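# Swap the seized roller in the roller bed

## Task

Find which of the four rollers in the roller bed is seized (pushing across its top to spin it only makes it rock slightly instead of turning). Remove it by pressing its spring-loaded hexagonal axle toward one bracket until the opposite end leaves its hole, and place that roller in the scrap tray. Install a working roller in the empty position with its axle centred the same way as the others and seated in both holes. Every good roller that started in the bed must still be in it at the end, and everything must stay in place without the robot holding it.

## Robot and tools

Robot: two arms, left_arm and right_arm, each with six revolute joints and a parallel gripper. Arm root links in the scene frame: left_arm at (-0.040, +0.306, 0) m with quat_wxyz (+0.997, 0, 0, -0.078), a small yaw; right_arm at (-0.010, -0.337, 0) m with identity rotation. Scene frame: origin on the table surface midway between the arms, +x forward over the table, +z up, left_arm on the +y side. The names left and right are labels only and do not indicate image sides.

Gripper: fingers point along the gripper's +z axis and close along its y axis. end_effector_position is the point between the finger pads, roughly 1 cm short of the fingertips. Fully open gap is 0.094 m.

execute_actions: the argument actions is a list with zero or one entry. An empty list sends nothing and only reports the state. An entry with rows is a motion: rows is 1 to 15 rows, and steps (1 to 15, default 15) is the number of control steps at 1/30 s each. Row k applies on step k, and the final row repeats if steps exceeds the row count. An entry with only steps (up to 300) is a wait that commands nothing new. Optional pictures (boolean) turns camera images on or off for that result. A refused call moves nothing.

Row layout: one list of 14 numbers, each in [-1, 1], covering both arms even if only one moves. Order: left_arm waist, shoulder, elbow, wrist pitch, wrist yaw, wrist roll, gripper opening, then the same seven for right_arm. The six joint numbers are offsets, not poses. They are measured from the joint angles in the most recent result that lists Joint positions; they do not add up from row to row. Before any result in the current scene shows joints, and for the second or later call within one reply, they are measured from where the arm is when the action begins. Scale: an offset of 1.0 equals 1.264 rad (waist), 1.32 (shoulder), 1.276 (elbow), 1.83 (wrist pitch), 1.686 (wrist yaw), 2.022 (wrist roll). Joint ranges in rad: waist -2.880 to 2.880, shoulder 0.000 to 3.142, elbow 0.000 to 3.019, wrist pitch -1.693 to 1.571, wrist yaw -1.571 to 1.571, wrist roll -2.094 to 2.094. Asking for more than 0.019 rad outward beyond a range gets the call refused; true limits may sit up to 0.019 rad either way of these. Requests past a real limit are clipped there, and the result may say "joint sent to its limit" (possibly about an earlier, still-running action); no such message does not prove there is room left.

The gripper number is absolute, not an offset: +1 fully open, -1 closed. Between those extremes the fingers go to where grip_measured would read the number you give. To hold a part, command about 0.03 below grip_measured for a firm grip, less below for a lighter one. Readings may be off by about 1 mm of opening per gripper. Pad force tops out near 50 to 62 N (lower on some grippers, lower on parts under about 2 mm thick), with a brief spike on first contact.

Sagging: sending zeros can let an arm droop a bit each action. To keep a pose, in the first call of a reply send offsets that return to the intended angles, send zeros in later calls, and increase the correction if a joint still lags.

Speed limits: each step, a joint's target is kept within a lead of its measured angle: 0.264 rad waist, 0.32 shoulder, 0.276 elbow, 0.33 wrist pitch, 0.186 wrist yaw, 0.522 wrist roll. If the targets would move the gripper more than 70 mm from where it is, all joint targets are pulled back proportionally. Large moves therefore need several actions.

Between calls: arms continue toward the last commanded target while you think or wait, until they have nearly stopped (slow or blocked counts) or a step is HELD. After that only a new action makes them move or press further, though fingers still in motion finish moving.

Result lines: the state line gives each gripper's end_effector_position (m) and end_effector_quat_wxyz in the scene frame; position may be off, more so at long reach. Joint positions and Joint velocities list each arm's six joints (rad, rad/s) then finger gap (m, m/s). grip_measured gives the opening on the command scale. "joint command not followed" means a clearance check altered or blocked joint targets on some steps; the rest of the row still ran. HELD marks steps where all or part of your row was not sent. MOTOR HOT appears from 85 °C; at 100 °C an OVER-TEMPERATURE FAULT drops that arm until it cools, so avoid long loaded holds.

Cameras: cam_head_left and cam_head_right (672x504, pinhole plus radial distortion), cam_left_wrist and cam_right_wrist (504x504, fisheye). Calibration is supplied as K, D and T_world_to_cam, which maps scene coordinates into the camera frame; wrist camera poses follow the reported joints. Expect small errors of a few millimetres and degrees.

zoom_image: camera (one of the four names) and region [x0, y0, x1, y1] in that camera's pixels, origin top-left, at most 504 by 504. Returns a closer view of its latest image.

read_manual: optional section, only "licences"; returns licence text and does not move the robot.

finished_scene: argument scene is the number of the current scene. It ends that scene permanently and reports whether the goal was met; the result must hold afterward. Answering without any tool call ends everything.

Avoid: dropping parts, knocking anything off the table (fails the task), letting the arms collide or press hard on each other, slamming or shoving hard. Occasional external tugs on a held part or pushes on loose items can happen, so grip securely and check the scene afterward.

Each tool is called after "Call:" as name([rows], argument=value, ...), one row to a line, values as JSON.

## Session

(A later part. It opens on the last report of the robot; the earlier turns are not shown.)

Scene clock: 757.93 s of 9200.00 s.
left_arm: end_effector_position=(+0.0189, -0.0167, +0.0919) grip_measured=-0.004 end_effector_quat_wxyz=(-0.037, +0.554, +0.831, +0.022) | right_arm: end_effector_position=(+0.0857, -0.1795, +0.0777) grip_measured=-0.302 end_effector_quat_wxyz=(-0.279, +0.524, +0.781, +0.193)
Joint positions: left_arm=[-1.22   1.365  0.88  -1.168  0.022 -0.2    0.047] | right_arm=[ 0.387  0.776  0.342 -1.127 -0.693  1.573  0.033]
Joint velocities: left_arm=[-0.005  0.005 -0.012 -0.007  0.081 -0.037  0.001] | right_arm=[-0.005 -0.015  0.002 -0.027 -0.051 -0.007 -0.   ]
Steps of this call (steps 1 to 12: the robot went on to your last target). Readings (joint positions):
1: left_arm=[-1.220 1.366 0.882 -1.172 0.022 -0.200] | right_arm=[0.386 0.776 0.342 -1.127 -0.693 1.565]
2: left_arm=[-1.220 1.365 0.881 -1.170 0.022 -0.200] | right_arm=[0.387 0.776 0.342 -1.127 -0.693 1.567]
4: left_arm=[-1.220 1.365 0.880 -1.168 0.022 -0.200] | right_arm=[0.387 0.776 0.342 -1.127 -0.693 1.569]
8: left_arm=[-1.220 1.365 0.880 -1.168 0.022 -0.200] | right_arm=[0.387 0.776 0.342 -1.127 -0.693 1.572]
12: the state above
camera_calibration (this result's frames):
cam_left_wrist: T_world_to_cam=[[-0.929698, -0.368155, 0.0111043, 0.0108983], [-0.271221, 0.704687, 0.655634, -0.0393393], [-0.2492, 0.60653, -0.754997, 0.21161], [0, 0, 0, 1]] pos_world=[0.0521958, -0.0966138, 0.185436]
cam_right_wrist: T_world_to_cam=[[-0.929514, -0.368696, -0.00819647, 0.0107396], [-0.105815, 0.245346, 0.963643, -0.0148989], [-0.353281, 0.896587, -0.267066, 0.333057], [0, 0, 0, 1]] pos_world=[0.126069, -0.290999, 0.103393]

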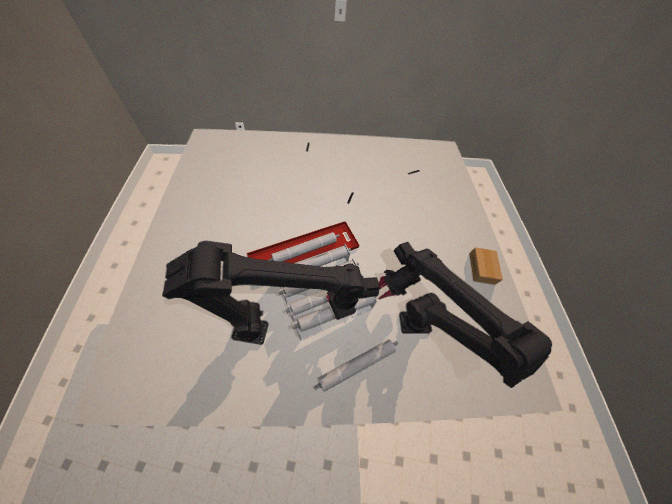

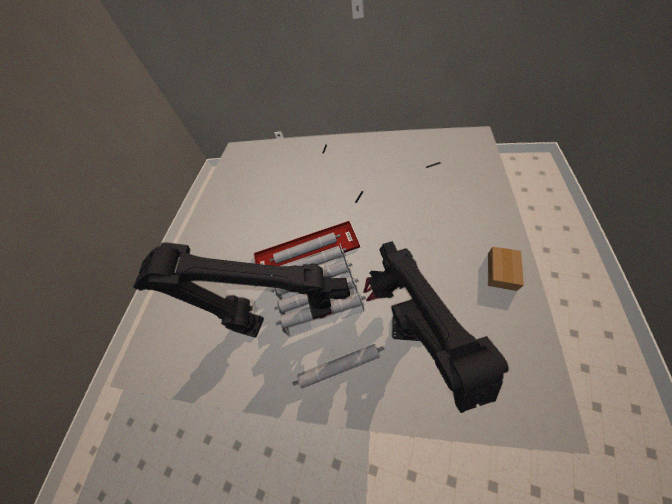

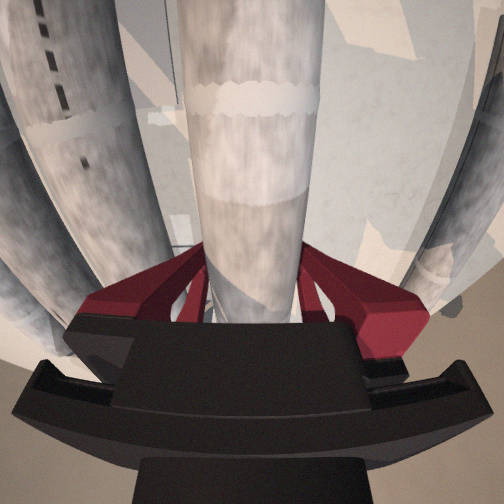

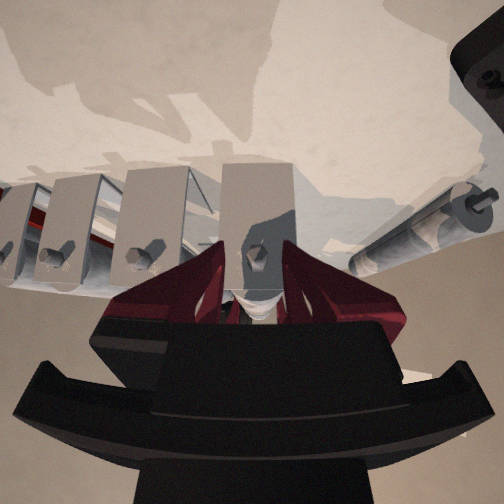

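Call:
execute_actions([
  {"rows":[[0,-0.02,0.035,0,0,0,-0.06,0.012,-0.005,-0.003,0.008,0,0.015,-0.3],[0,-0.02,0.035,0,0,0,-0.06,0.018,-0.006,-0.005,0.011,0,0.022,-0.3],[0,-0.02,0.035,0,0,0,-0.06,0.025,-0.007,-0.007,0.014,0,0.029,-0.3],[0,-0.02,0.035,0,0,0,-0.06,0.032,-0.008,-0.009,0.017,0,0.036,-0.3],[0,-0.02,0.035,0,0,0,-0.06,0.039,-0.009,-0.011,0.02,0,0.043,-0.3],[0,-0.02,0.035,0,0,0,-0.06,0.046,-0.01,-0.012,0.023,0,0.05,-0.3],[0,-0.02,0.035,0,0,0,-0.06,0.053,-0.011,-0.012,0.026,0,0.055,-0.3],[0,-0.02,0.035,0,0,0,-0.06,0.06,-0.011,-0.012,0.029,0,0.059,-0.3],[0,-0.02,0.035,0,0,0,-0.06,0.067,-0.011,-0.012,0.032,0,0.059,-0.3],[0,-0.02,0.035,0,0,0,-0.06,0.073,-0.011,-0.012,0.035,0,0.059,-0.3],[0,-0.02,0.035,0,0,0,-0.06,0.078,-0.011,-0.012,0.037,0,0.059,-0.3],[0,-0.02,0.035,0,0,0,-0.06,0.081,-0.011,-0.012,0.038,0,0.059,-0.3]],"steps":15},
], pictures=false)

Call:
execute_actions([
  {"steps":10},
])

Scene clock: 770.83 s of 9200.00 s.
left_arm: end_effector_position=(+0.0189, -0.0167, +0.0919) grip_measured=-0.004 end_effector_quat_wxyz=(-0.037, +0.554, +0.831, +0.022) | right_arm: end_effector_position=(+0.0796, -0.1670, +0.0766) grip_measured=-0.302 end_effector_quat_wxyz=(-0.284, +0.519, +0.784, +0.189)
Joint positions: left_arm=[-1.22   1.365  0.88  -1.168  0.022 -0.2    0.047] | right_arm=[ 0.478  0.771  0.336 -1.07  -0.693  1.67   0.033]
Joint velocities: left_arm=[-0.005  0.005 -0.012 -0.002 -0.007 -0.007  0.   ] | right_arm=[ 0.015 -0.015  0.007  0.017 -0.051  0.11  -0.001]
Steps of this call (steps 1 to 30: the robot went on to your last target; steps 31 to 90: nothing new was sent; then 9.40 s passed at rest; steps 91 to 105: all 15 steps of this action). Readings (joint positions):
91: left_arm=[-1.220 1.365 0.880 -1.168 0.022 -0.200] | right_arm=[0.387 0.776 0.342 -1.126 -0.693 1.577]
92: left_arm=[-1.220 1.365 0.880 -1.168 0.022 -0.200] | right_arm=[0.388 0.776 0.342 -1.124 -0.693 1.582]
94: left_arm=[-1.220 1.365 0.880 -1.168 0.022 -0.200] | right_arm=[0.397 0.776 0.342 -1.116 -0.693 1.597]
98: left_arm=[-1.220 1.365 0.880 -1.168 0.022 -0.200] | right_arm=[0.434 0.773 0.339 -1.095 -0.693 1.637]
105: the state above

Scene clock: 771.17 s of 9200.00 s.
left_arm: end_effector_position=(+0.0189, -0.0167, +0.0919) grip_measured=-0.004 end_effector_quat_wxyz=(-0.037, +0.554, +0.831, +0.022) | right_arm: end_effector_position=(+0.0799, -0.1669, +0.0766) grip_measured=-0.302 end_effector_quat_wxyz=(-0.284, +0.521, +0.782, +0.188)
Joint positions: left_arm=[-1.22   1.365  0.88  -1.168  0.022 -0.2    0.047] | right_arm=[ 0.478  0.771  0.336 -1.069 -0.693  1.678  0.033]
Joint velocities: left_arm=[ 0.005 -0.005 -0.027  0.002 -0.051  0.037  0.001] | right_arm=[ 0.005  0.005  0.032 -0.002  0.051  0.022 -0.   ]
Steps of this call (steps 1 to 10: the robot went on to your last target). Readings (joint positions):
1: left_arm=[-1.220 1.365 0.880 -1.168 0.022 -0.200] | right_arm=[0.478 0.771 0.336 -1.070 -0.693 1.672]
2: left_arm=[-1.220 1.365 0.880 -1.168 0.022 -0.200] | right_arm=[0.478 0.771 0.336 -1.069 -0.693 1.673]
4: left_arm=[-1.220 1.365 0.880 -1.168 0.022 -0.200] | right_arm=[0.478 0.771 0.336 -1.069 -0.693 1.675]
8: left_arm=[-1.220 1.365 0.880 -1.168 0.022 -0.200] | right_arm=[0.478 0.771 0.336 -1.069 -0.693 1.677]
10: the state above
camera_calibration (this result's frames):
cam_left_wrist: T_world_to_cam=[[-0.929698, -0.368155, 0.0111043, 0.0108983], [-0.271221, 0.704687, 0.655634, -0.0393393], [-0.2492, 0.60653, -0.754997, 0.21161], [0, 0, 0, 1]] pos_world=[0.0521958, -0.0966138, 0.185436]
cam_right_wrist: T_world_to_cam=[[-0.925633, -0.378414, 0.00269343, 0.00714587], [-0.0977192, 0.245893, 0.964359, -0.0181399], [-0.365589, 0.892378, -0.264585, 0.319506], [0, 0, 0, 1]] pos_world=[0.12165, -0.277956, 0.102011]

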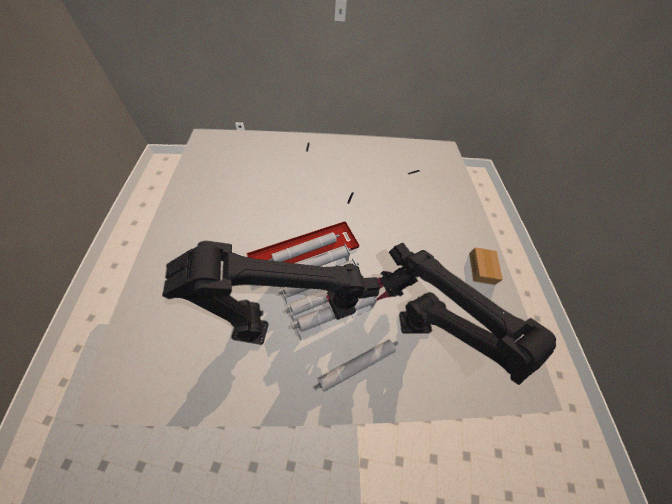

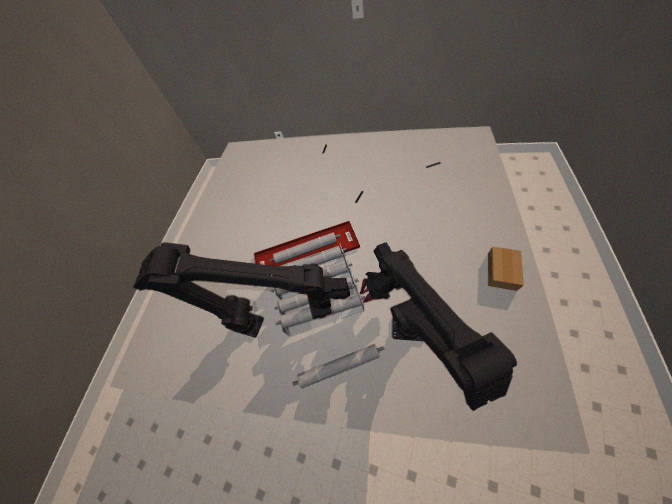

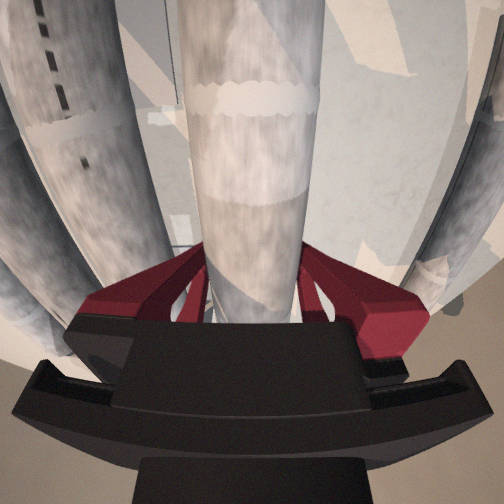

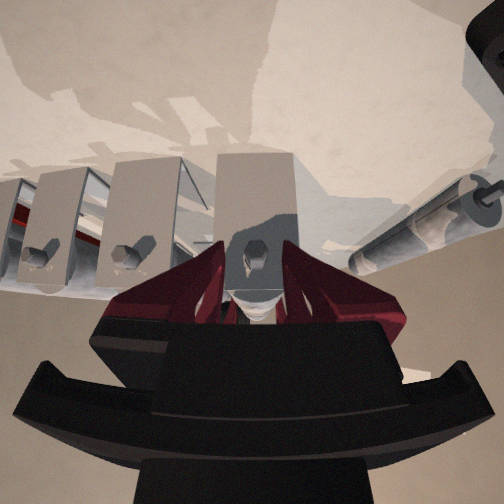

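Call:
execute_actions([
  {"rows":[[0,-0.02,0.035,0,0,0,-0.06,0,0,-0.01,0,0,0,-0.35],[0,-0.02,0.035,0,0,0,-0.06,0,0,-0.012,0,0,0,-0.4],[0,-0.02,0.035,0,0,0,-0.06,0,0,-0.012,0,0,0,-0.45],[0,-0.02,0.035,0,0,0,-0.06,0,0,-0.012,0,0,0,-0.5],[0,-0.02,0.035,0,0,0,-0.06,0,0,-0.012,0,0,0,-0.55],[0,-0.02,0.035,0,0,0,-0.06,0,0,-0.012,0,0,0,-0.6],[0,-0.02,0.035,0,0,0,-0.06,0,0,-0.012,0,0,0,-0.64],[0,-0.02,0.035,0,0,0,-0.06,0,0,-0.012,0,0,0,-0.68],[0,-0.02,0.035,0,0,0,-0.06,0,0,-0.012,0,0,0,-0.71],[0,-0.02,0.035,0,0,0,-0.06,0,0,-0.012,0,0,0,-0.74],[0,-0.02,0.035,0,0,0,-0.06,0,0,-0.012,0,0,0,-0.76],[0,-0.02,0.035,0,0,0,-0.06,0,0,-0.012,0,0,0,-0.78],[0,-0.02,0.035,0,0,0,-0.06,0,0,-0.012,0,0,0,-0.8],[0,-0.02,0.035,0,0,0,-0.06,0,0,-0.012,0,0,0,-0.82]],"steps":15},
], pictures=false)

Call:
execute_actions([
  {"rows":[[0,-0.02,0.035,0,0,0,-0.06,-0.01,0.008,0.005,-0.007,0.001,-0.012,-0.82],[0,-0.02,0.035,0,0,0,-0.06,-0.02,0.012,0.008,-0.011,0.002,-0.021,-0.82],[0,-0.02,0.035,0,0,0,-0.06,-0.03,0.015,0.01,-0.015,0.002,-0.03,-0.82],[0,-0.02,0.035,0,0,0,-0.06,-0.04,0.018,0.012,-0.02,0.003,-0.039,-0.82],[0,-0.02,0.035,0,0,0,-0.06,-0.05,0.021,0.014,-0.024,0.003,-0.048,-0.82],[0,-0.02,0.035,0,0,0,-0.06,-0.06,0.024,0.016,-0.028,0.004,-0.057,-0.82],[0,-0.02,0.035,0,0,0,-0.06,-0.07,0.027,0.018,-0.032,0.004,-0.066,-0.82],[0,-0.02,0.035,0,0,0,-0.06,-0.08,0.03,0.02,-0.036,0.005,-0.075,-0.82],[0,-0.02,0.035,0,0,0,-0.06,-0.09,0.033,0.022,-0.04,0.005,-0.084,-0.82],[0,-0.02,0.035,0,0,0,-0.06,-0.1,0.036,0.024,-0.044,0.006,-0.093,-0.82],[0,-0.02,0.035,0,0,0,-0.06,-0.11,0.039,0.026,-0.048,0.006,-0.1,-0.82],[0,-0.02,0.035,0,0,0,-0.06,-0.12,0.042,0.028,-0.052,0.007,-0.107,-0.82],[0,-0.02,0.035,0,0,0,-0.06,-0.13,0.045,0.03,-0.056,0.007,-0.113,-0.82],[0,-0.02,0.035,0,0,0,-0.06,-0.14,0.048,0.032,-0.06,0.008,-0.118,-0.82],[0,-0.02,0.035,0,0,0,-0.06,-0.15,0.051,0.034,-0.063,0.008,-0.118,-0.82]],"steps":15},
], pictures=false)

Call:
execute_actions([
  {"steps":15},
])

Scene clock: 790.43 s of 9200.00 s.
left_arm: end_effector_position=(+0.0189, -0.0167, +0.0919) grip_measured=-0.004 end_effector_quat_wxyz=(-0.037, +0.554, +0.831, +0.022) | right_arm: end_effector_position=(+0.0781, -0.1679, +0.0744) grip_measured=-0.764 end_effector_quat_wxyz=(-0.285, +0.523, +0.782, +0.186)
Joint positions: left_arm=[-1.22   1.365  0.88  -1.168  0.022 -0.2    0.047] | right_arm=[ 0.478  0.771  0.33  -1.068 -0.693  1.678  0.011]
Joint velocities: left_arm=[ 0.005 -0.024 -0.012 -0.022  0.066 -0.022  0.001] | right_arm=[-0.005  0.015 -0.007 -0.017  0.007 -0.022 -0.001]
Steps of this call (steps 1 to 15: the robot went on to your last target; steps 16 to 90: nothing new was sent; then 15.77 s passed at rest; steps 91 to 105: all 15 steps of this action). Readings (joint positions):
91: left_arm=[-1.220 1.365 0.880 -1.168 0.022 -0.200] | right_arm=[0.478 0.771 0.336 -1.069 -0.693 1.678]
92: left_arm=[-1.220 1.365 0.880 -1.168 0.022 -0.200] | right_arm=[0.478 0.771 0.336 -1.069 -0.693 1.678]
94: left_arm=[-1.220 1.365 0.880 -1.168 0.022 -0.200] | right_arm=[0.478 0.771 0.334 -1.069 -0.693 1.678]
98: left_arm=[-1.220 1.365 0.880 -1.168 0.022 -0.200] | right_arm=[0.478 0.771 0.330 -1.069 -0.693 1.678]
105: the state above

Scene clock: 790.93 s of 9200.00 s.
left_arm: end_effector_position=(+0.0189, -0.0167, +0.0919) grip_measured=-0.004 end_effector_quat_wxyz=(-0.037, +0.554, +0.831, +0.022) | right_arm: end_effector_position=(+0.0853, -0.1854, +0.0720) grip_measured=-0.764 end_effector_quat_wxyz=(-0.291, +0.522, +0.778, +0.191)
Joint positions: left_arm=[-1.22   1.365  0.88  -1.168  0.022 -0.2    0.047] | right_arm=[ 0.334  0.819  0.336 -1.143 -0.71   1.496  0.011]
Joint velocities: left_arm=[-0.005 -0.005  0.022 -0.002 -0.007 -0.066 -0.001] | right_arm=[-0.376  0.112  0.046 -0.212 -0.022 -0.315  0.   ]
Steps of this call (steps 1 to 15: all 15 steps of this action). Readings (joint positions):
1: left_arm=[-1.220 1.365 0.880 -1.168 0.022 -0.200] | right_arm=[0.478 0.771 0.330 -1.068 -0.693 1.676]
2: left_arm=[-1.220 1.365 0.880 -1.168 0.022 -0.200] | right_arm=[0.476 0.772 0.330 -1.068 -0.693 1.672]
4: left_arm=[-1.220 1.365 0.880 -1.168 0.022 -0.200] | right_arm=[0.465 0.776 0.330 -1.073 -0.697 1.656]
8: left_arm=[-1.220 1.365 0.880 -1.168 0.022 -0.200] | right_arm=[0.424 0.794 0.330 -1.093 -0.710 1.602]
15: the state above

Scene clock: 791.43 s of 9200.00 s.
left_arm: end_effector_position=(+0.0189, -0.0167, +0.0919) grip_measured=-0.004 end_effector_quat_wxyz=(-0.037, +0.554, +0.831, +0.022) | right_arm: end_effector_position=(+0.0863, -0.1879, +0.0716) grip_measured=-0.764 end_effector_quat_wxyz=(-0.292, +0.518, +0.781, +0.193)
Joint positions: left_arm=[-1.22   1.365  0.88  -1.168  0.022 -0.2    0.047] | right_arm=[ 0.313  0.829  0.337 -1.154 -0.711  1.457  0.011]
Joint velocities: left_arm=[-0.005  0.005 -0.027 -0.007  0.037 -0.037  0.001] | right_arm=[ 0.005 -0.015  0.007 -0.002  0.051 -0.037  0.001]
Steps of this call (steps 1 to 15: the robot went on to your last target). Readings (joint positions):
1: left_arm=[-1.220 1.365 0.880 -1.168 0.022 -0.200] | right_arm=[0.323 0.824 0.336 -1.149 -0.709 1.485]
2: left_arm=[-1.220 1.365 0.880 -1.168 0.022 -0.200] | right_arm=[0.316 0.827 0.337 -1.153 -0.709 1.477]
4: left_arm=[-1.220 1.365 0.880 -1.168 0.022 -0.200] | right_arm=[0.313 0.829 0.337 -1.154 -0.711 1.467]
8: left_arm=[-1.220 1.365 0.880 -1.168 0.022 -0.200] | right_arm=[0.313 0.829 0.337 -1.154 -0.711 1.459]
15: the state above
camera_calibration (this result's frames):
cam_left_wrist: T_world_to_cam=[[-0.929698, -0.368155, 0.0111043, 0.0108983], [-0.271221, 0.704687, 0.655634, -0.0393393], [-0.2492, 0.60653, -0.754997, 0.21161], [0, 0, 0, 1]] pos_world=[0.0521958, -0.0966138, 0.185436]
cam_right_wrist: T_world_to_cam=[[-0.924104, -0.382136, 0.00168346, 0.00442456], [-0.0927569, 0.22858, 0.969096, -0.0115836], [-0.370712, 0.89539, -0.246677, 0.33905], [0, 0, 0, 1]] pos_world=[0.128704, -0.299244, 0.0948542]

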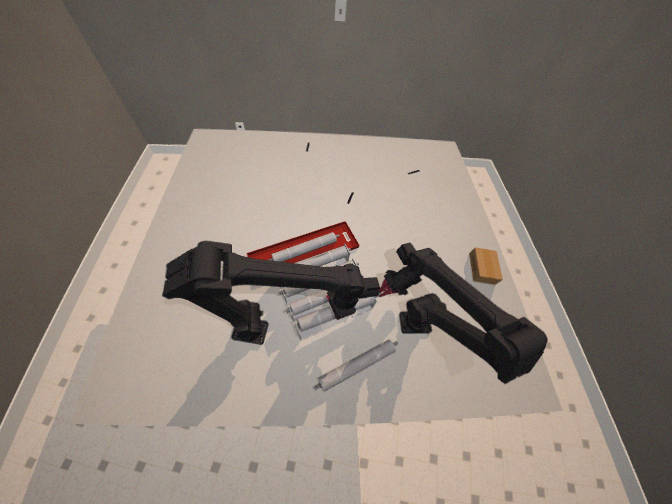

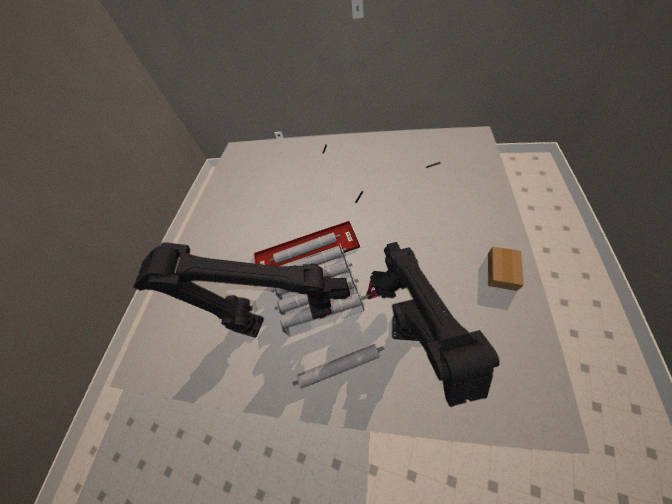

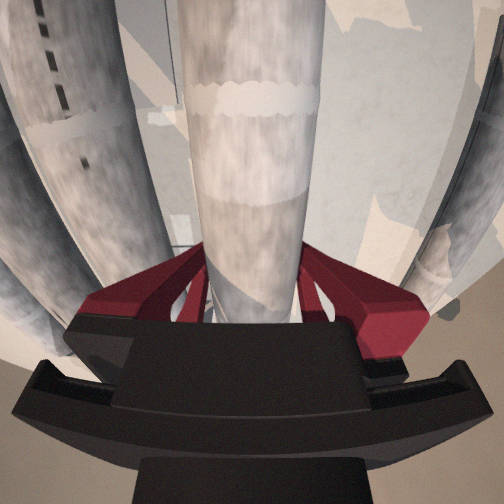

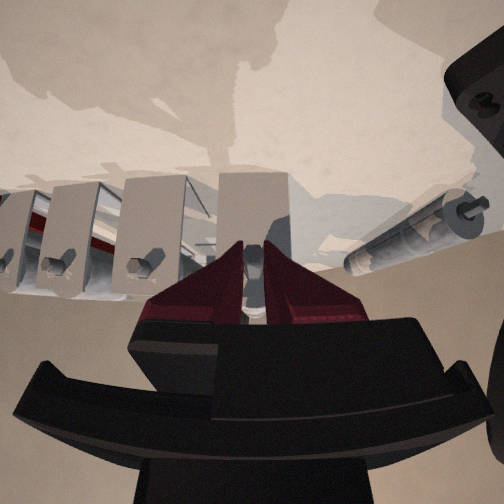

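Call:
execute_actions([
  {"rows":[[-0.006,-0.032,0.02,0.004,-0.002,-0.007,-0.06,-0.02,0,0.03,-0.01,0.015,0,-0.82],[-0.007,-0.035,0.014,0.008,-0.003,-0.008,-0.06,-0.02,-0.002,0.03,-0.01,0.015,0,-0.82],[-0.008,-0.037,0.009,0.013,-0.004,-0.009,-0.06,-0.02,-0.004,0.03,-0.01,0.015,0,-0.82],[-0.009,-0.04,0.004,0.019,-0.005,-0.01,-0.06,-0.02,-0.006,0.03,-0.01,0.015,0,-0.82],[-0.009,-0.042,-0.001,0.024,-0.006,-0.01,-0.06,-0.02,-0.007,0.03,-0.01,0.015,0,-0.82],[-0.01,-0.045,-0.006,0.03,-0.007,-0.011,-0.06,-0.02,-0.008,0.03,-0.011,0.015,0,-0.82],[-0.011,-0.047,-0.011,0.035,-0.008,-0.012,-0.06,-0.02,-0.009,0.03,-0.012,0.015,0,-0.82],[-0.012,-0.05,-0.016,0.041,-0.008,-0.012,-0.06,-0.02,-0.01,0.03,-0.013,0.015,0,-0.82],[-0.013,-0.052,-0.021,0.046,-0.009,-0.013,-0.06,-0.02,-0.011,0.03,-0.014,0.015,0,-0.82],[-0.014,-0.055,-0.026,0.052,-0.01,-0.014,-0.06,-0.02,-0.012,0.03,-0.015,0.015,0,-0.82],[-0.015,-0.057,-0.031,0.057,-0.011,-0.014,-0.06,-0.02,-0.013,0.03,-0.015,0.015,0,-0.82],[-0.015,-0.06,-0.036,0.063,-0.012,-0.015,-0.06,-0.02,-0.014,0.03,-0.015,0.015,0,-0.82],[-0.016,-0.062,-0.04,0.068,-0.013,-0.015,-0.06,-0.02,-0.015,0.03,-0.015,0.015,0,-0.82],[-0.017,-0.064,-0.044,0.073,-0.013,-0.015,-0.06,-0.02,-0.015,0.03,-0.015,0.015,0,-0.82]],"steps":15},
], pictures=false)

Call:
execute_actions([
  {"steps":12},
])

Call:
zoom_image(camera="cam_head_left", region=[265,270,345,350])

Scene clock: 815.10 s of 9200.00 s.
left_arm: end_effector_position=(+0.0190, -0.0167, +0.0798) grip_measured=-0.004 end_effector_quat_wxyz=(+0.000, +0.556, +0.831, -0.001) | right_arm: end_effector_position=(+0.0863, -0.1881, +0.0741) grip_measured=-0.764 end_effector_quat_wxyz=(-0.289, +0.517, +0.781, +0.196)
Joint positions: left_arm=[-1.23   1.327  0.81  -1.052  0.001 -0.209  0.047] | right_arm=[ 0.312  0.816  0.34  -1.163 -0.711  1.456  0.011]
Joint velocities: left_arm=[-0.024 -0.063 -0.12   0.183  0.022 -0.125  0.   ] | right_arm=[-0.015 -0.034  0.022 -0.002 -0.022  0.066 -0.   ]
Steps of this call (steps 1 to 15: the robot went on to your last target; steps 16 to 90: nothing new was sent; then 20.17 s passed at rest; steps 91 to 105: all 15 steps of this action). Readings (joint positions):
91: left_arm=[-1.220 1.365 0.880 -1.168 0.022 -0.200] | right_arm=[0.313 0.829 0.337 -1.154 -0.712 1.456]
92: left_arm=[-1.220 1.365 0.879 -1.167 0.021 -0.200] | right_arm=[0.313 0.829 0.337 -1.154 -0.712 1.456]
94: left_arm=[-1.221 1.362 0.873 -1.157 0.018 -0.200] | right_arm=[0.313 0.829 0.338 -1.155 -0.712 1.456]
98: left_arm=[-1.224 1.349 0.850 -1.120 0.012 -0.202] | right_arm=[0.313 0.826 0.339 -1.158 -0.712 1.456]
105: the state above

Scene clock: 815.50 s of 9200.00 s.
left_arm: end_effector_position=(+0.0189, -0.0168, +0.0789) grip_measured=-0.004 end_effector_quat_wxyz=(+0.002, +0.555, +0.832, -0.003) | right_arm: end_effector_position=(+0.0863, -0.1881, +0.0742) grip_measured=-0.764 end_effector_quat_wxyz=(-0.289, +0.517, +0.781, +0.196)
Joint positions: left_arm=[-1.231  1.325  0.805 -1.045  0.001 -0.211  0.047] | right_arm=[ 0.312  0.815  0.34  -1.164 -0.711  1.456  0.011]
Joint velocities: left_arm=[-0.005  0.005 -0.007  0.002  0.007 -0.007 -0.001] | right_arm=[-0.005  0.015 -0.002 -0.002 -0.037  0.007 -0.   ]
Steps of this call (steps 1 to 12: the robot went on to your last target). Readings (joint positions):
1: left_arm=[-1.230 1.325 0.807 -1.048 0.001 -0.210] | right_arm=[0.312 0.816 0.340 -1.164 -0.711 1.456]
2: left_arm=[-1.231 1.325 0.806 -1.046 0.001 -0.210] | right_arm=[0.312 0.815 0.340 -1.164 -0.711 1.456]
4: left_arm=[-1.231 1.325 0.805 -1.045 0.001 -0.211] | right_arm=[0.312 0.815 0.340 -1.164 -0.711 1.456]
8: left_arm=[-1.231 1.325 0.805 -1.045 0.001 -0.211] | right_arm=[0.312 0.815 0.340 -1.164 -0.711 1.456]
12: the state above
camera_calibration (this result's frames):
cam_left_wrist: T_world_to_cam=[[-0.930331, -0.366659, 0.00678168, 0.0113824], [-0.294071, 0.756946, 0.583572, -0.0237706], [-0.219105, 0.54092, -0.812033, 0.204644], [0, 0, 0, 1]] pos_world=[0.0484377, -0.0885296, 0.179972]
cam_right_wrist: T_world_to_cam=[[-0.924263, -0.38172, -0.00538123, 0.00491839], [-0.0993229, 0.226833, 0.968856, -0.0138082], [-0.368611, 0.896012, -0.247567, 0.339834], [0, 0, 0, 1]] pos_world=[0.128441, -0.299485, 0.0975363]

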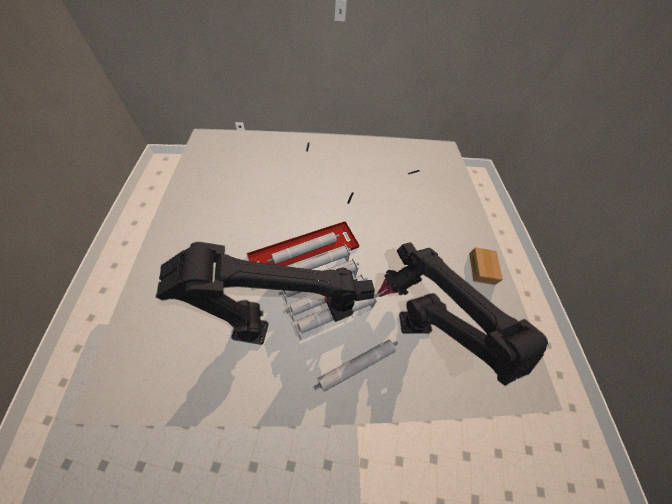

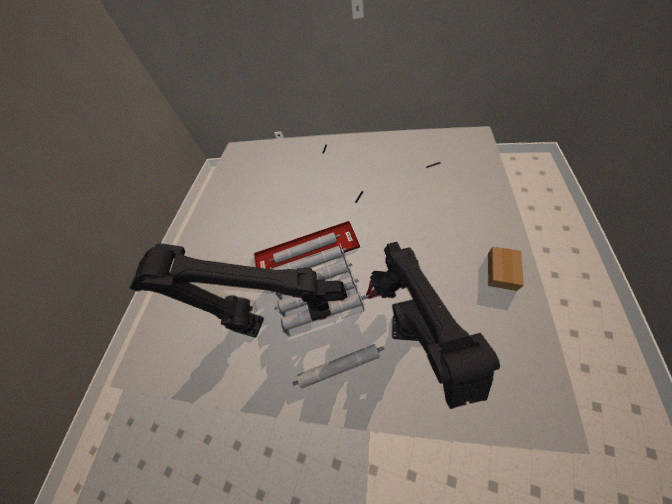

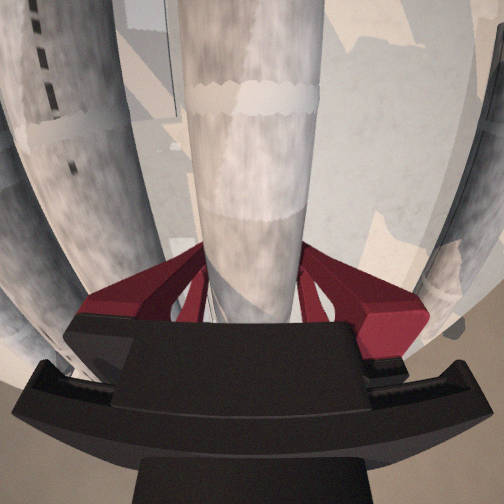

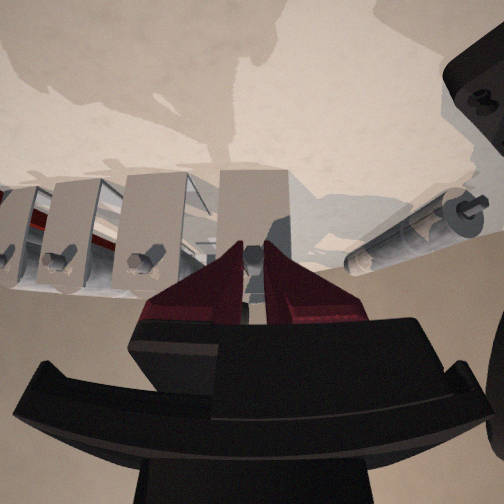

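Region (265, 270, 345, 350) of cam_head_left's 672x504 image, scaled by 6.300, with more detail than that image has.

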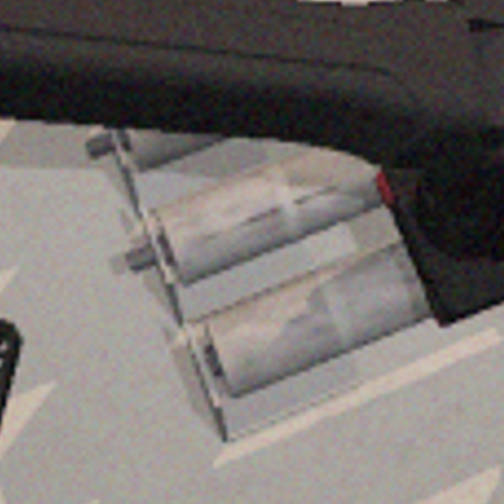

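Call:
execute_actions([
  {"rows":[[-0.01,-0.034,0.014,0.007,0,-0.011,-0.06,-0.02,0,0.025,-0.008,0.015,0,-0.82],[-0.011,-0.035,0.013,0.008,0,-0.012,-0.06,-0.02,0,0.025,-0.008,0.015,0,-0.82],[-0.012,-0.035,0.012,0.009,0,-0.013,-0.06,-0.02,0,0.025,-0.008,0.015,0,-0.82],[-0.012,-0.035,0.012,0.009,0,-0.013,-0.06,-0.02,0,0.025,-0.008,0.015,0,-0.82],[-0.012,-0.035,0.012,0.009,0,-0.013,-0.06,-0.02,0,0.025,-0.008,0.015,0,-0.82],[-0.012,-0.035,0.012,0.009,0,-0.013,-0.06,-0.01,0,0.02,-0.005,0.01,0,-0.82],[-0.012,-0.035,0.012,0.009,0,-0.013,-0.06,0,0,0.015,0,0.005,0,-0.8],[-0.012,-0.035,0.012,0.009,0,-0.013,-0.06,0.005,0,0.01,0,0,0,-0.785],[-0.012,-0.035,0.012,0.009,0,-0.013,-0.06,0.005,0,0.01,0,0,0,-0.775],[-0.012,-0.035,0.012,0.009,0,-0.013,-0.06,0.005,0,0.01,0,0,0,-0.765],[-0.012,-0.035,0.012,0.009,0,-0.013,-0.06,0.005,0,0.01,0,0,0,-0.75],[-0.012,-0.035,0.012,0.009,0,-0.013,-0.06,0.005,0,0.01,0,0,0,-0.7],[-0.012,-0.035,0.012,0.009,0,-0.013,-0.06,0.005,0,0.01,0,0,0,-0.5],[-0.012,-0.035,0.012,0.009,0,-0.013,-0.06,0.005,0,0.01,0,0,0,-0.35]],"steps":15},
])

Call:
zoom_image(camera="cam_head_left", region=[265,270,345,350])

Scene clock: 831.47 s of 9200.00 s.
left_arm: end_effector_position=(+0.0180, -0.0173, +0.0778) grip_measured=-0.004 end_effector_quat_wxyz=(+0.004, +0.552, +0.834, -0.005) | right_arm: end_effector_position=(+0.0865, -0.1876, +0.0745) grip_measured=-0.370 end_effector_quat_wxyz=(-0.290, +0.517, +0.781, +0.197)
Joint positions: left_arm=[-1.234  1.323  0.8   -1.035  0.001 -0.22   0.047] | right_arm=[ 0.312  0.815  0.34  -1.162 -0.714  1.456  0.03 ]
Joint velocities: left_arm=[ 0.005  0.005 -0.012  0.002 -0.022 -0.022  0.   ] | right_arm=[-0.005  0.005 -0.012 -0.007  0.007 -0.066  0.035]
Steps of this call (steps 1 to 15: the robot went on to your last target; steps 16 to 90: nothing new was sent; then 12.47 s passed at rest; steps 91 to 105: all 15 steps of this action). Readings (joint positions):
91: left_arm=[-1.231 1.325 0.805 -1.044 0.001 -0.211] | right_arm=[0.312 0.815 0.340 -1.164 -0.711 1.456]
92: left_arm=[-1.232 1.324 0.805 -1.044 0.001 -0.213] | right_arm=[0.312 0.815 0.340 -1.164 -0.711 1.456]
94: left_arm=[-1.233 1.323 0.803 -1.040 0.001 -0.216] | right_arm=[0.312 0.815 0.340 -1.164 -0.711 1.456]
98: left_arm=[-1.234 1.323 0.802 -1.038 0.001 -0.218] | right_arm=[0.312 0.815 0.340 -1.162 -0.716 1.456]
105: the state above
camera_calibration (this result's frames):
cam_left_wrist: T_world_to_cam=[[-0.927943, -0.372638, 0.00784396, 0.0101682], [-0.299871, 0.758907, 0.578046, -0.022436], [-0.221355, 0.534042, -0.815966, 0.204125], [0, 0, 0, 1]] pos_world=[0.0478918, -0.0881956, 0.179448]
cam_right_wrist: T_world_to_cam=[[-0.924335, -0.381507, -0.00752372, 0.00556744], [-0.100129, 0.223478, 0.969552, -0.0148132], [-0.36821, 0.896945, -0.244768, 0.339491], [0, 0, 0, 1]] pos_world=[0.128667, -0.29907, 0.0975007]

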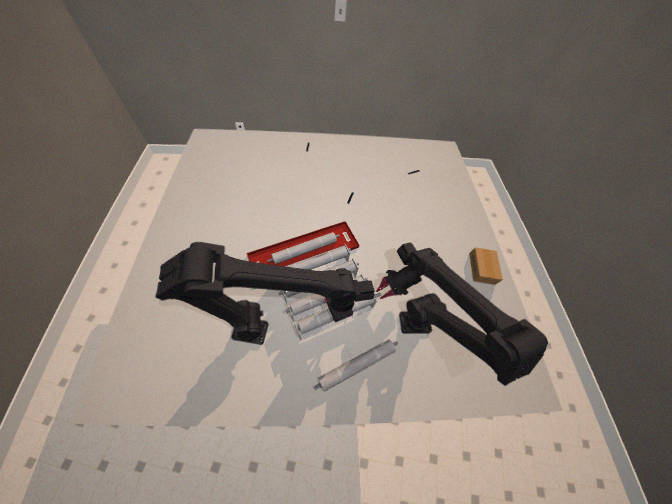

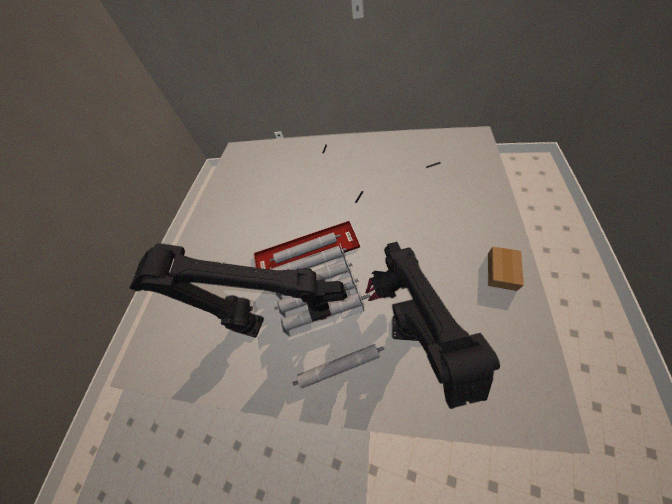

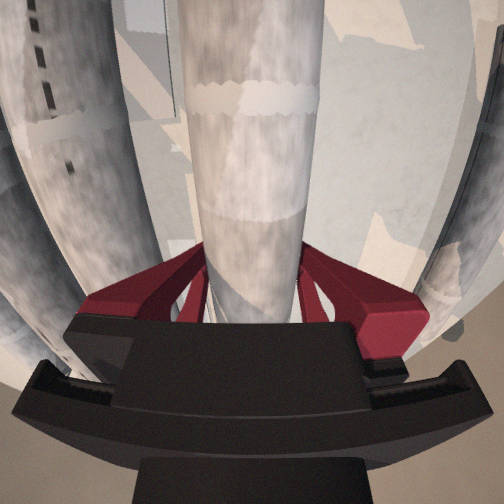

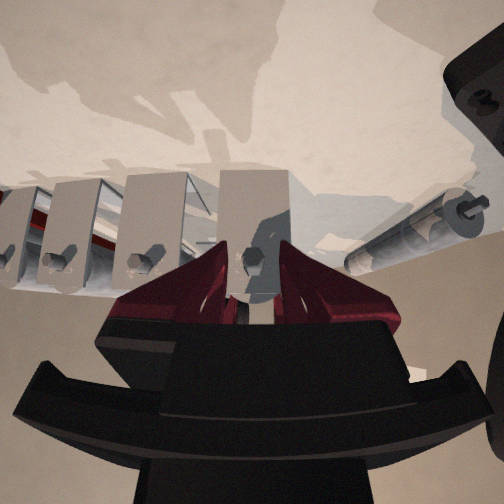

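Region (265, 270, 345, 350) of cam_head_left's 672x504 image, scaled by 6.300, with more detail than that image has.

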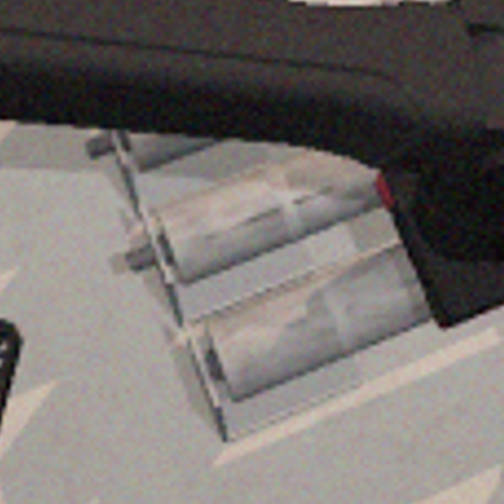

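Not in yet; lower a little more.

Call:
execute_actions([
  {"rows":[[0,-0.02,0.014,0.004,0,0,-0.06,0,0,0.01,0,0,0,-0.35],[0,-0.02,0.013,0.005,0,0,-0.06,0,0,0.01,0,0,0,-0.35],[0,-0.02,0.012,0.006,0,0,-0.06,0,0,0.01,0,0,0,-0.35],[0,-0.02,0.011,0.007,0,0,-0.06,0,0,0.01,0,0,0,-0.35],[0,-0.02,0.01,0.008,0,0,-0.06,0,0,0.01,0,0,0,-0.35],[0,-0.02,0.009,0.009,0,0,-0.06,0,0,0.01,0,0,0,-0.35]],"steps":15},
])

Call:
zoom_image(camera="cam_head_left", region=[265,270,345,350])

Scene clock: 838.53 s of 9200.00 s.
left_arm: end_effector_position=(+0.0181, -0.0172, +0.0776) grip_measured=-0.004 end_effector_quat_wxyz=(+0.005, +0.552, +0.834, -0.005) | right_arm: end_effector_position=(+0.0865, -0.1876, +0.0745) grip_measured=-0.352 end_effector_quat_wxyz=(-0.290, +0.517, +0.781, +0.197)
Joint positions: left_arm=[-1.234  1.323  0.799 -1.034  0.    -0.22   0.047] | right_arm=[ 0.312  0.815  0.34  -1.162 -0.714  1.456  0.03 ]
Joint velocities: left_arm=[-0.005  0.005  0.002 -0.002  0.007 -0.022 -0.001] | right_arm=[-0.015 -0.005  0.017 -0.017 -0.007  0.081  0.001]
Steps of this call (steps 1 to 15: the robot went on to your last target; steps 16 to 90: nothing new was sent; then 3.57 s passed at rest; steps 91 to 105: all 15 steps of this action). Readings (joint positions):
91: left_arm=[-1.234 1.323 0.800 -1.035 0.001 -0.220] | right_arm=[0.312 0.815 0.340 -1.162 -0.714 1.456]
92: left_arm=[-1.234 1.323 0.800 -1.035 0.001 -0.220] | right_arm=[0.312 0.815 0.340 -1.162 -0.714 1.456]
94: left_arm=[-1.234 1.323 0.800 -1.035 0.001 -0.220] | right_arm=[0.312 0.815 0.340 -1.162 -0.714 1.456]
98: left_arm=[-1.234 1.323 0.799 -1.034 0.001 -0.220] | right_arm=[0.312 0.815 0.340 -1.162 -0.714 1.456]
105: the state above
camera_calibration (this result's frames):
cam_left_wrist: T_world_to_cam=[[-0.927945, -0.372641, 0.00754676, 0.0102678], [-0.300132, 0.759083, 0.57768, -0.0222855], [-0.220996, 0.53379, -0.816228, 0.203908], [0, 0, 0, 1]] pos_world=[0.0479023, -0.0881016, 0.179232]
cam_right_wrist: T_world_to_cam=[[-0.924325, -0.381533, -0.00749361, 0.00555232], [-0.100248, 0.223826, 0.96946, -0.014677], [-0.368204, 0.896847, -0.245136, 0.339537], [0, 0, 0, 1]] pos_world=[0.12868, -0.299109, 0.0975032]

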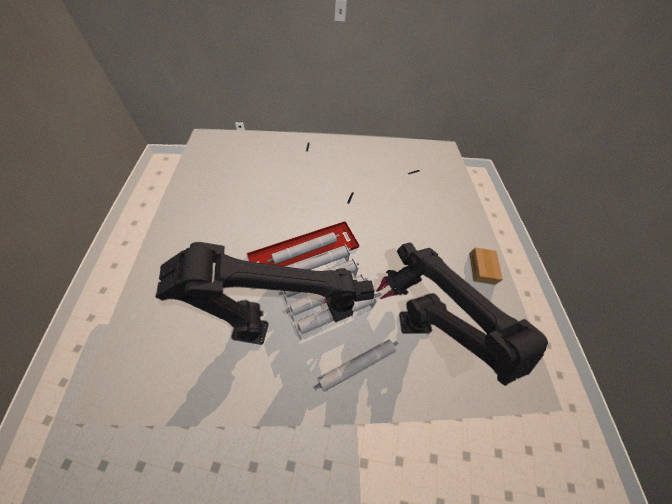

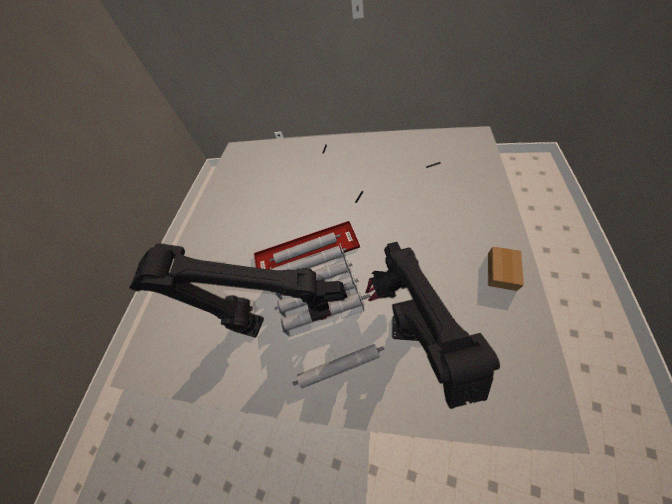

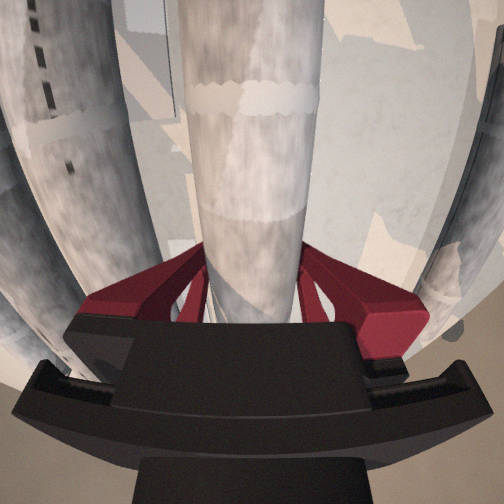

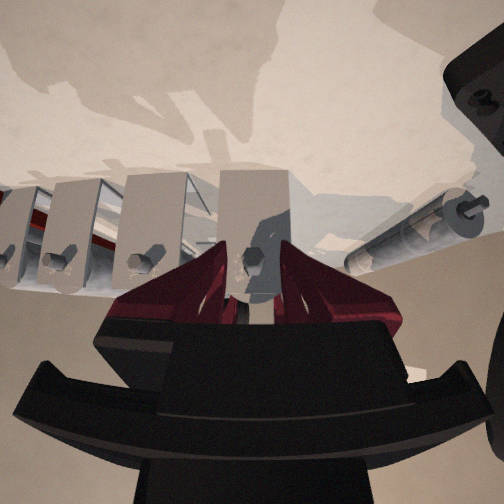

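Region (265, 270, 345, 350) of cam_head_left's 672x504 image, scaled by 6.300, with more detail than that image has.

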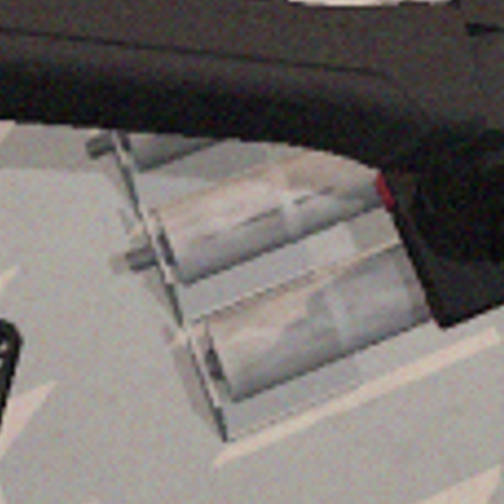

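Call:
execute_actions([
  {"rows":[[-0.008,-0.02,0.01,0.006,0,-0.01,-0.06,0,0,0.01,0,0,0,-0.35],[-0.01,-0.02,0.008,0.006,0,-0.012,-0.06,0,0,0.01,0,0,0,-0.35],[-0.012,-0.02,0.006,0.006,0,-0.014,-0.06,0,0,0.01,0,0,0,-0.35],[-0.013,-0.02,0.004,0.006,0,-0.016,-0.06,0,0,0.01,0,0,0,-0.35],[-0.014,-0.02,0.004,0.006,0,-0.018,-0.06,0,0,0.01,0,0,0,-0.35]],"steps":12},
])

Scene clock: 849.93 s of 9200.00 s.
left_arm: end_effector_position=(+0.0167, -0.0159, +0.0764) grip_measured=-0.004 end_effector_quat_wxyz=(+0.006, +0.550, +0.835, -0.004) | right_arm: end_effector_position=(+0.0865, -0.1876, +0.0745) grip_measured=-0.352 end_effector_quat_wxyz=(-0.290, +0.517, +0.781, +0.197)
Joint positions: left_arm=[-1.239  1.32   0.793 -1.03  -0.003 -0.231  0.047] | right_arm=[ 0.312  0.815  0.34  -1.162 -0.714  1.456  0.03 ]
Joint velocities: left_arm=[ 0.005  0.005 -0.017 -0.012 -0.037 -0.007 -0.001] | right_arm=[ 0.005 -0.005  0.012 -0.002 -0.022  0.022 -0.001]
Steps of this call (steps 1 to 15: the robot went on to your last target; steps 16 to 90: nothing new was sent; then 8.00 s passed at rest; steps 91 to 102: all 12 steps of this action). Readings (joint positions):
91: left_arm=[-1.234 1.323 0.799 -1.034 0.000 -0.220] | right_arm=[0.312 0.815 0.340 -1.162 -0.714 1.456]
92: left_arm=[-1.234 1.323 0.799 -1.034 0.000 -0.221] | right_arm=[0.312 0.815 0.340 -1.162 -0.714 1.456]
94: left_arm=[-1.235 1.323 0.799 -1.033 -0.001 -0.222] | right_arm=[0.312 0.815 0.340 -1.162 -0.714 1.456]
98: left_arm=[-1.239 1.320 0.793 -1.030 -0.003 -0.231] | right_arm=[0.312 0.815 0.340 -1.162 -0.714 1.456]
102: the state above
camera_calibration (this result's frames):
cam_left_wrist: T_world_to_cam=[[-0.9258, -0.377984, 0.00478779, 0.00961017], [-0.306191, 0.757264, 0.576887, -0.0229053], [-0.221679, 0.532616, -0.81681, 0.201928], [0, 0, 0, 1]] pos_world=[0.0466469, -0.086572, 0.178104]
cam_right_wrist: T_world_to_cam=[[-0.924325, -0.381533, -0.00749361, 0.00555232], [-0.100248, 0.223826, 0.96946, -0.014677], [-0.368204, 0.896847, -0.245136, 0.339537], [0, 0, 0, 1]] pos_world=[0.12868, -0.299109, 0.0975032]

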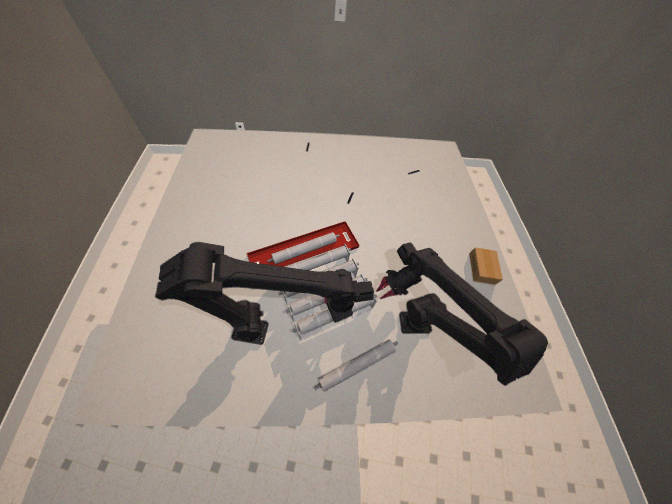

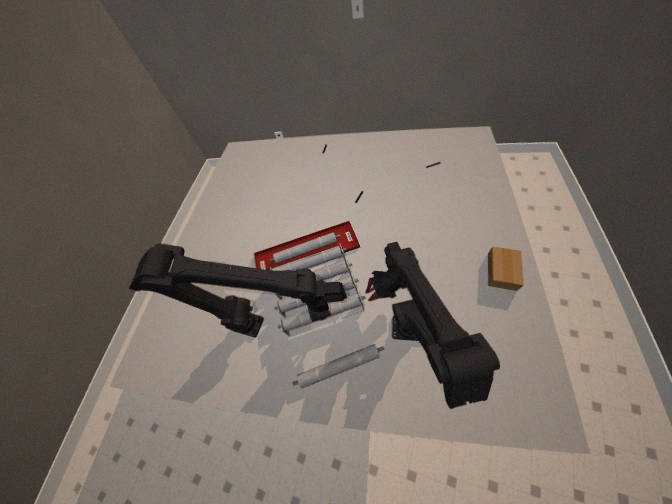

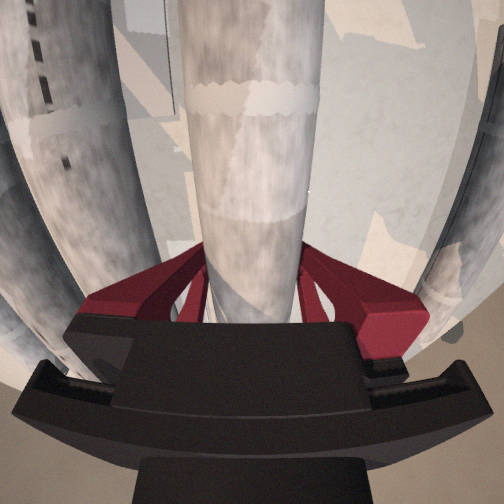

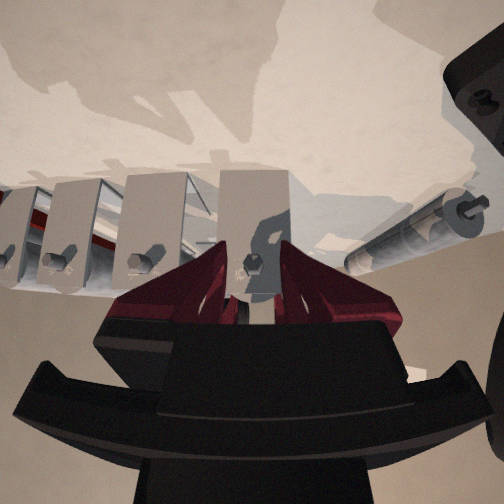

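Snapped in, and the body moved ~2 mm toward A. Check.

Call:
zoom_image(camera="cam_head_left", region=[265,270,345,350])

Call:
zoom_image(camera="cam_head_right", region=[320,250,400,330])

Region (265, 270, 345, 350) of cam_head_left's 672x504 image, scaled by 6.300, with more detail than that image has.

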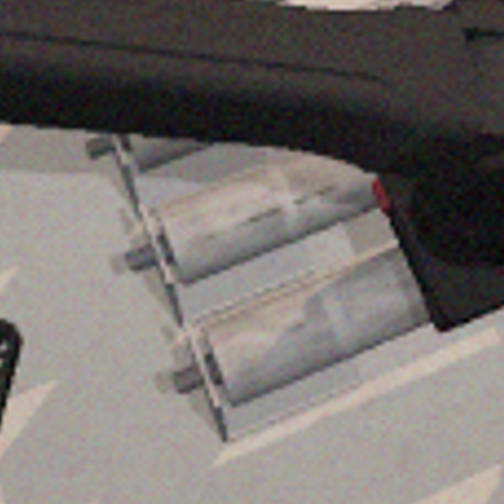

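Region (320, 250, 400, 330) of cam_head_right's 672x504 image, scaled by 6.300, with more detail than that image has.

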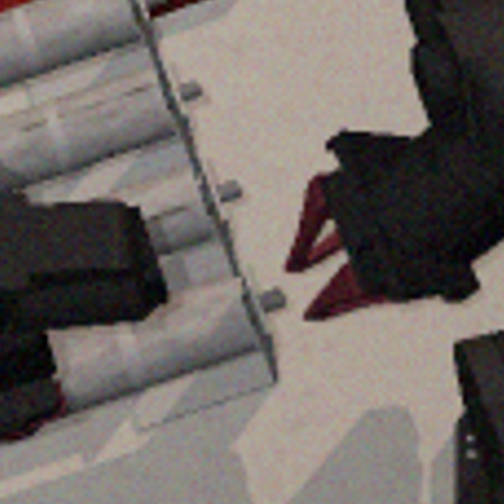

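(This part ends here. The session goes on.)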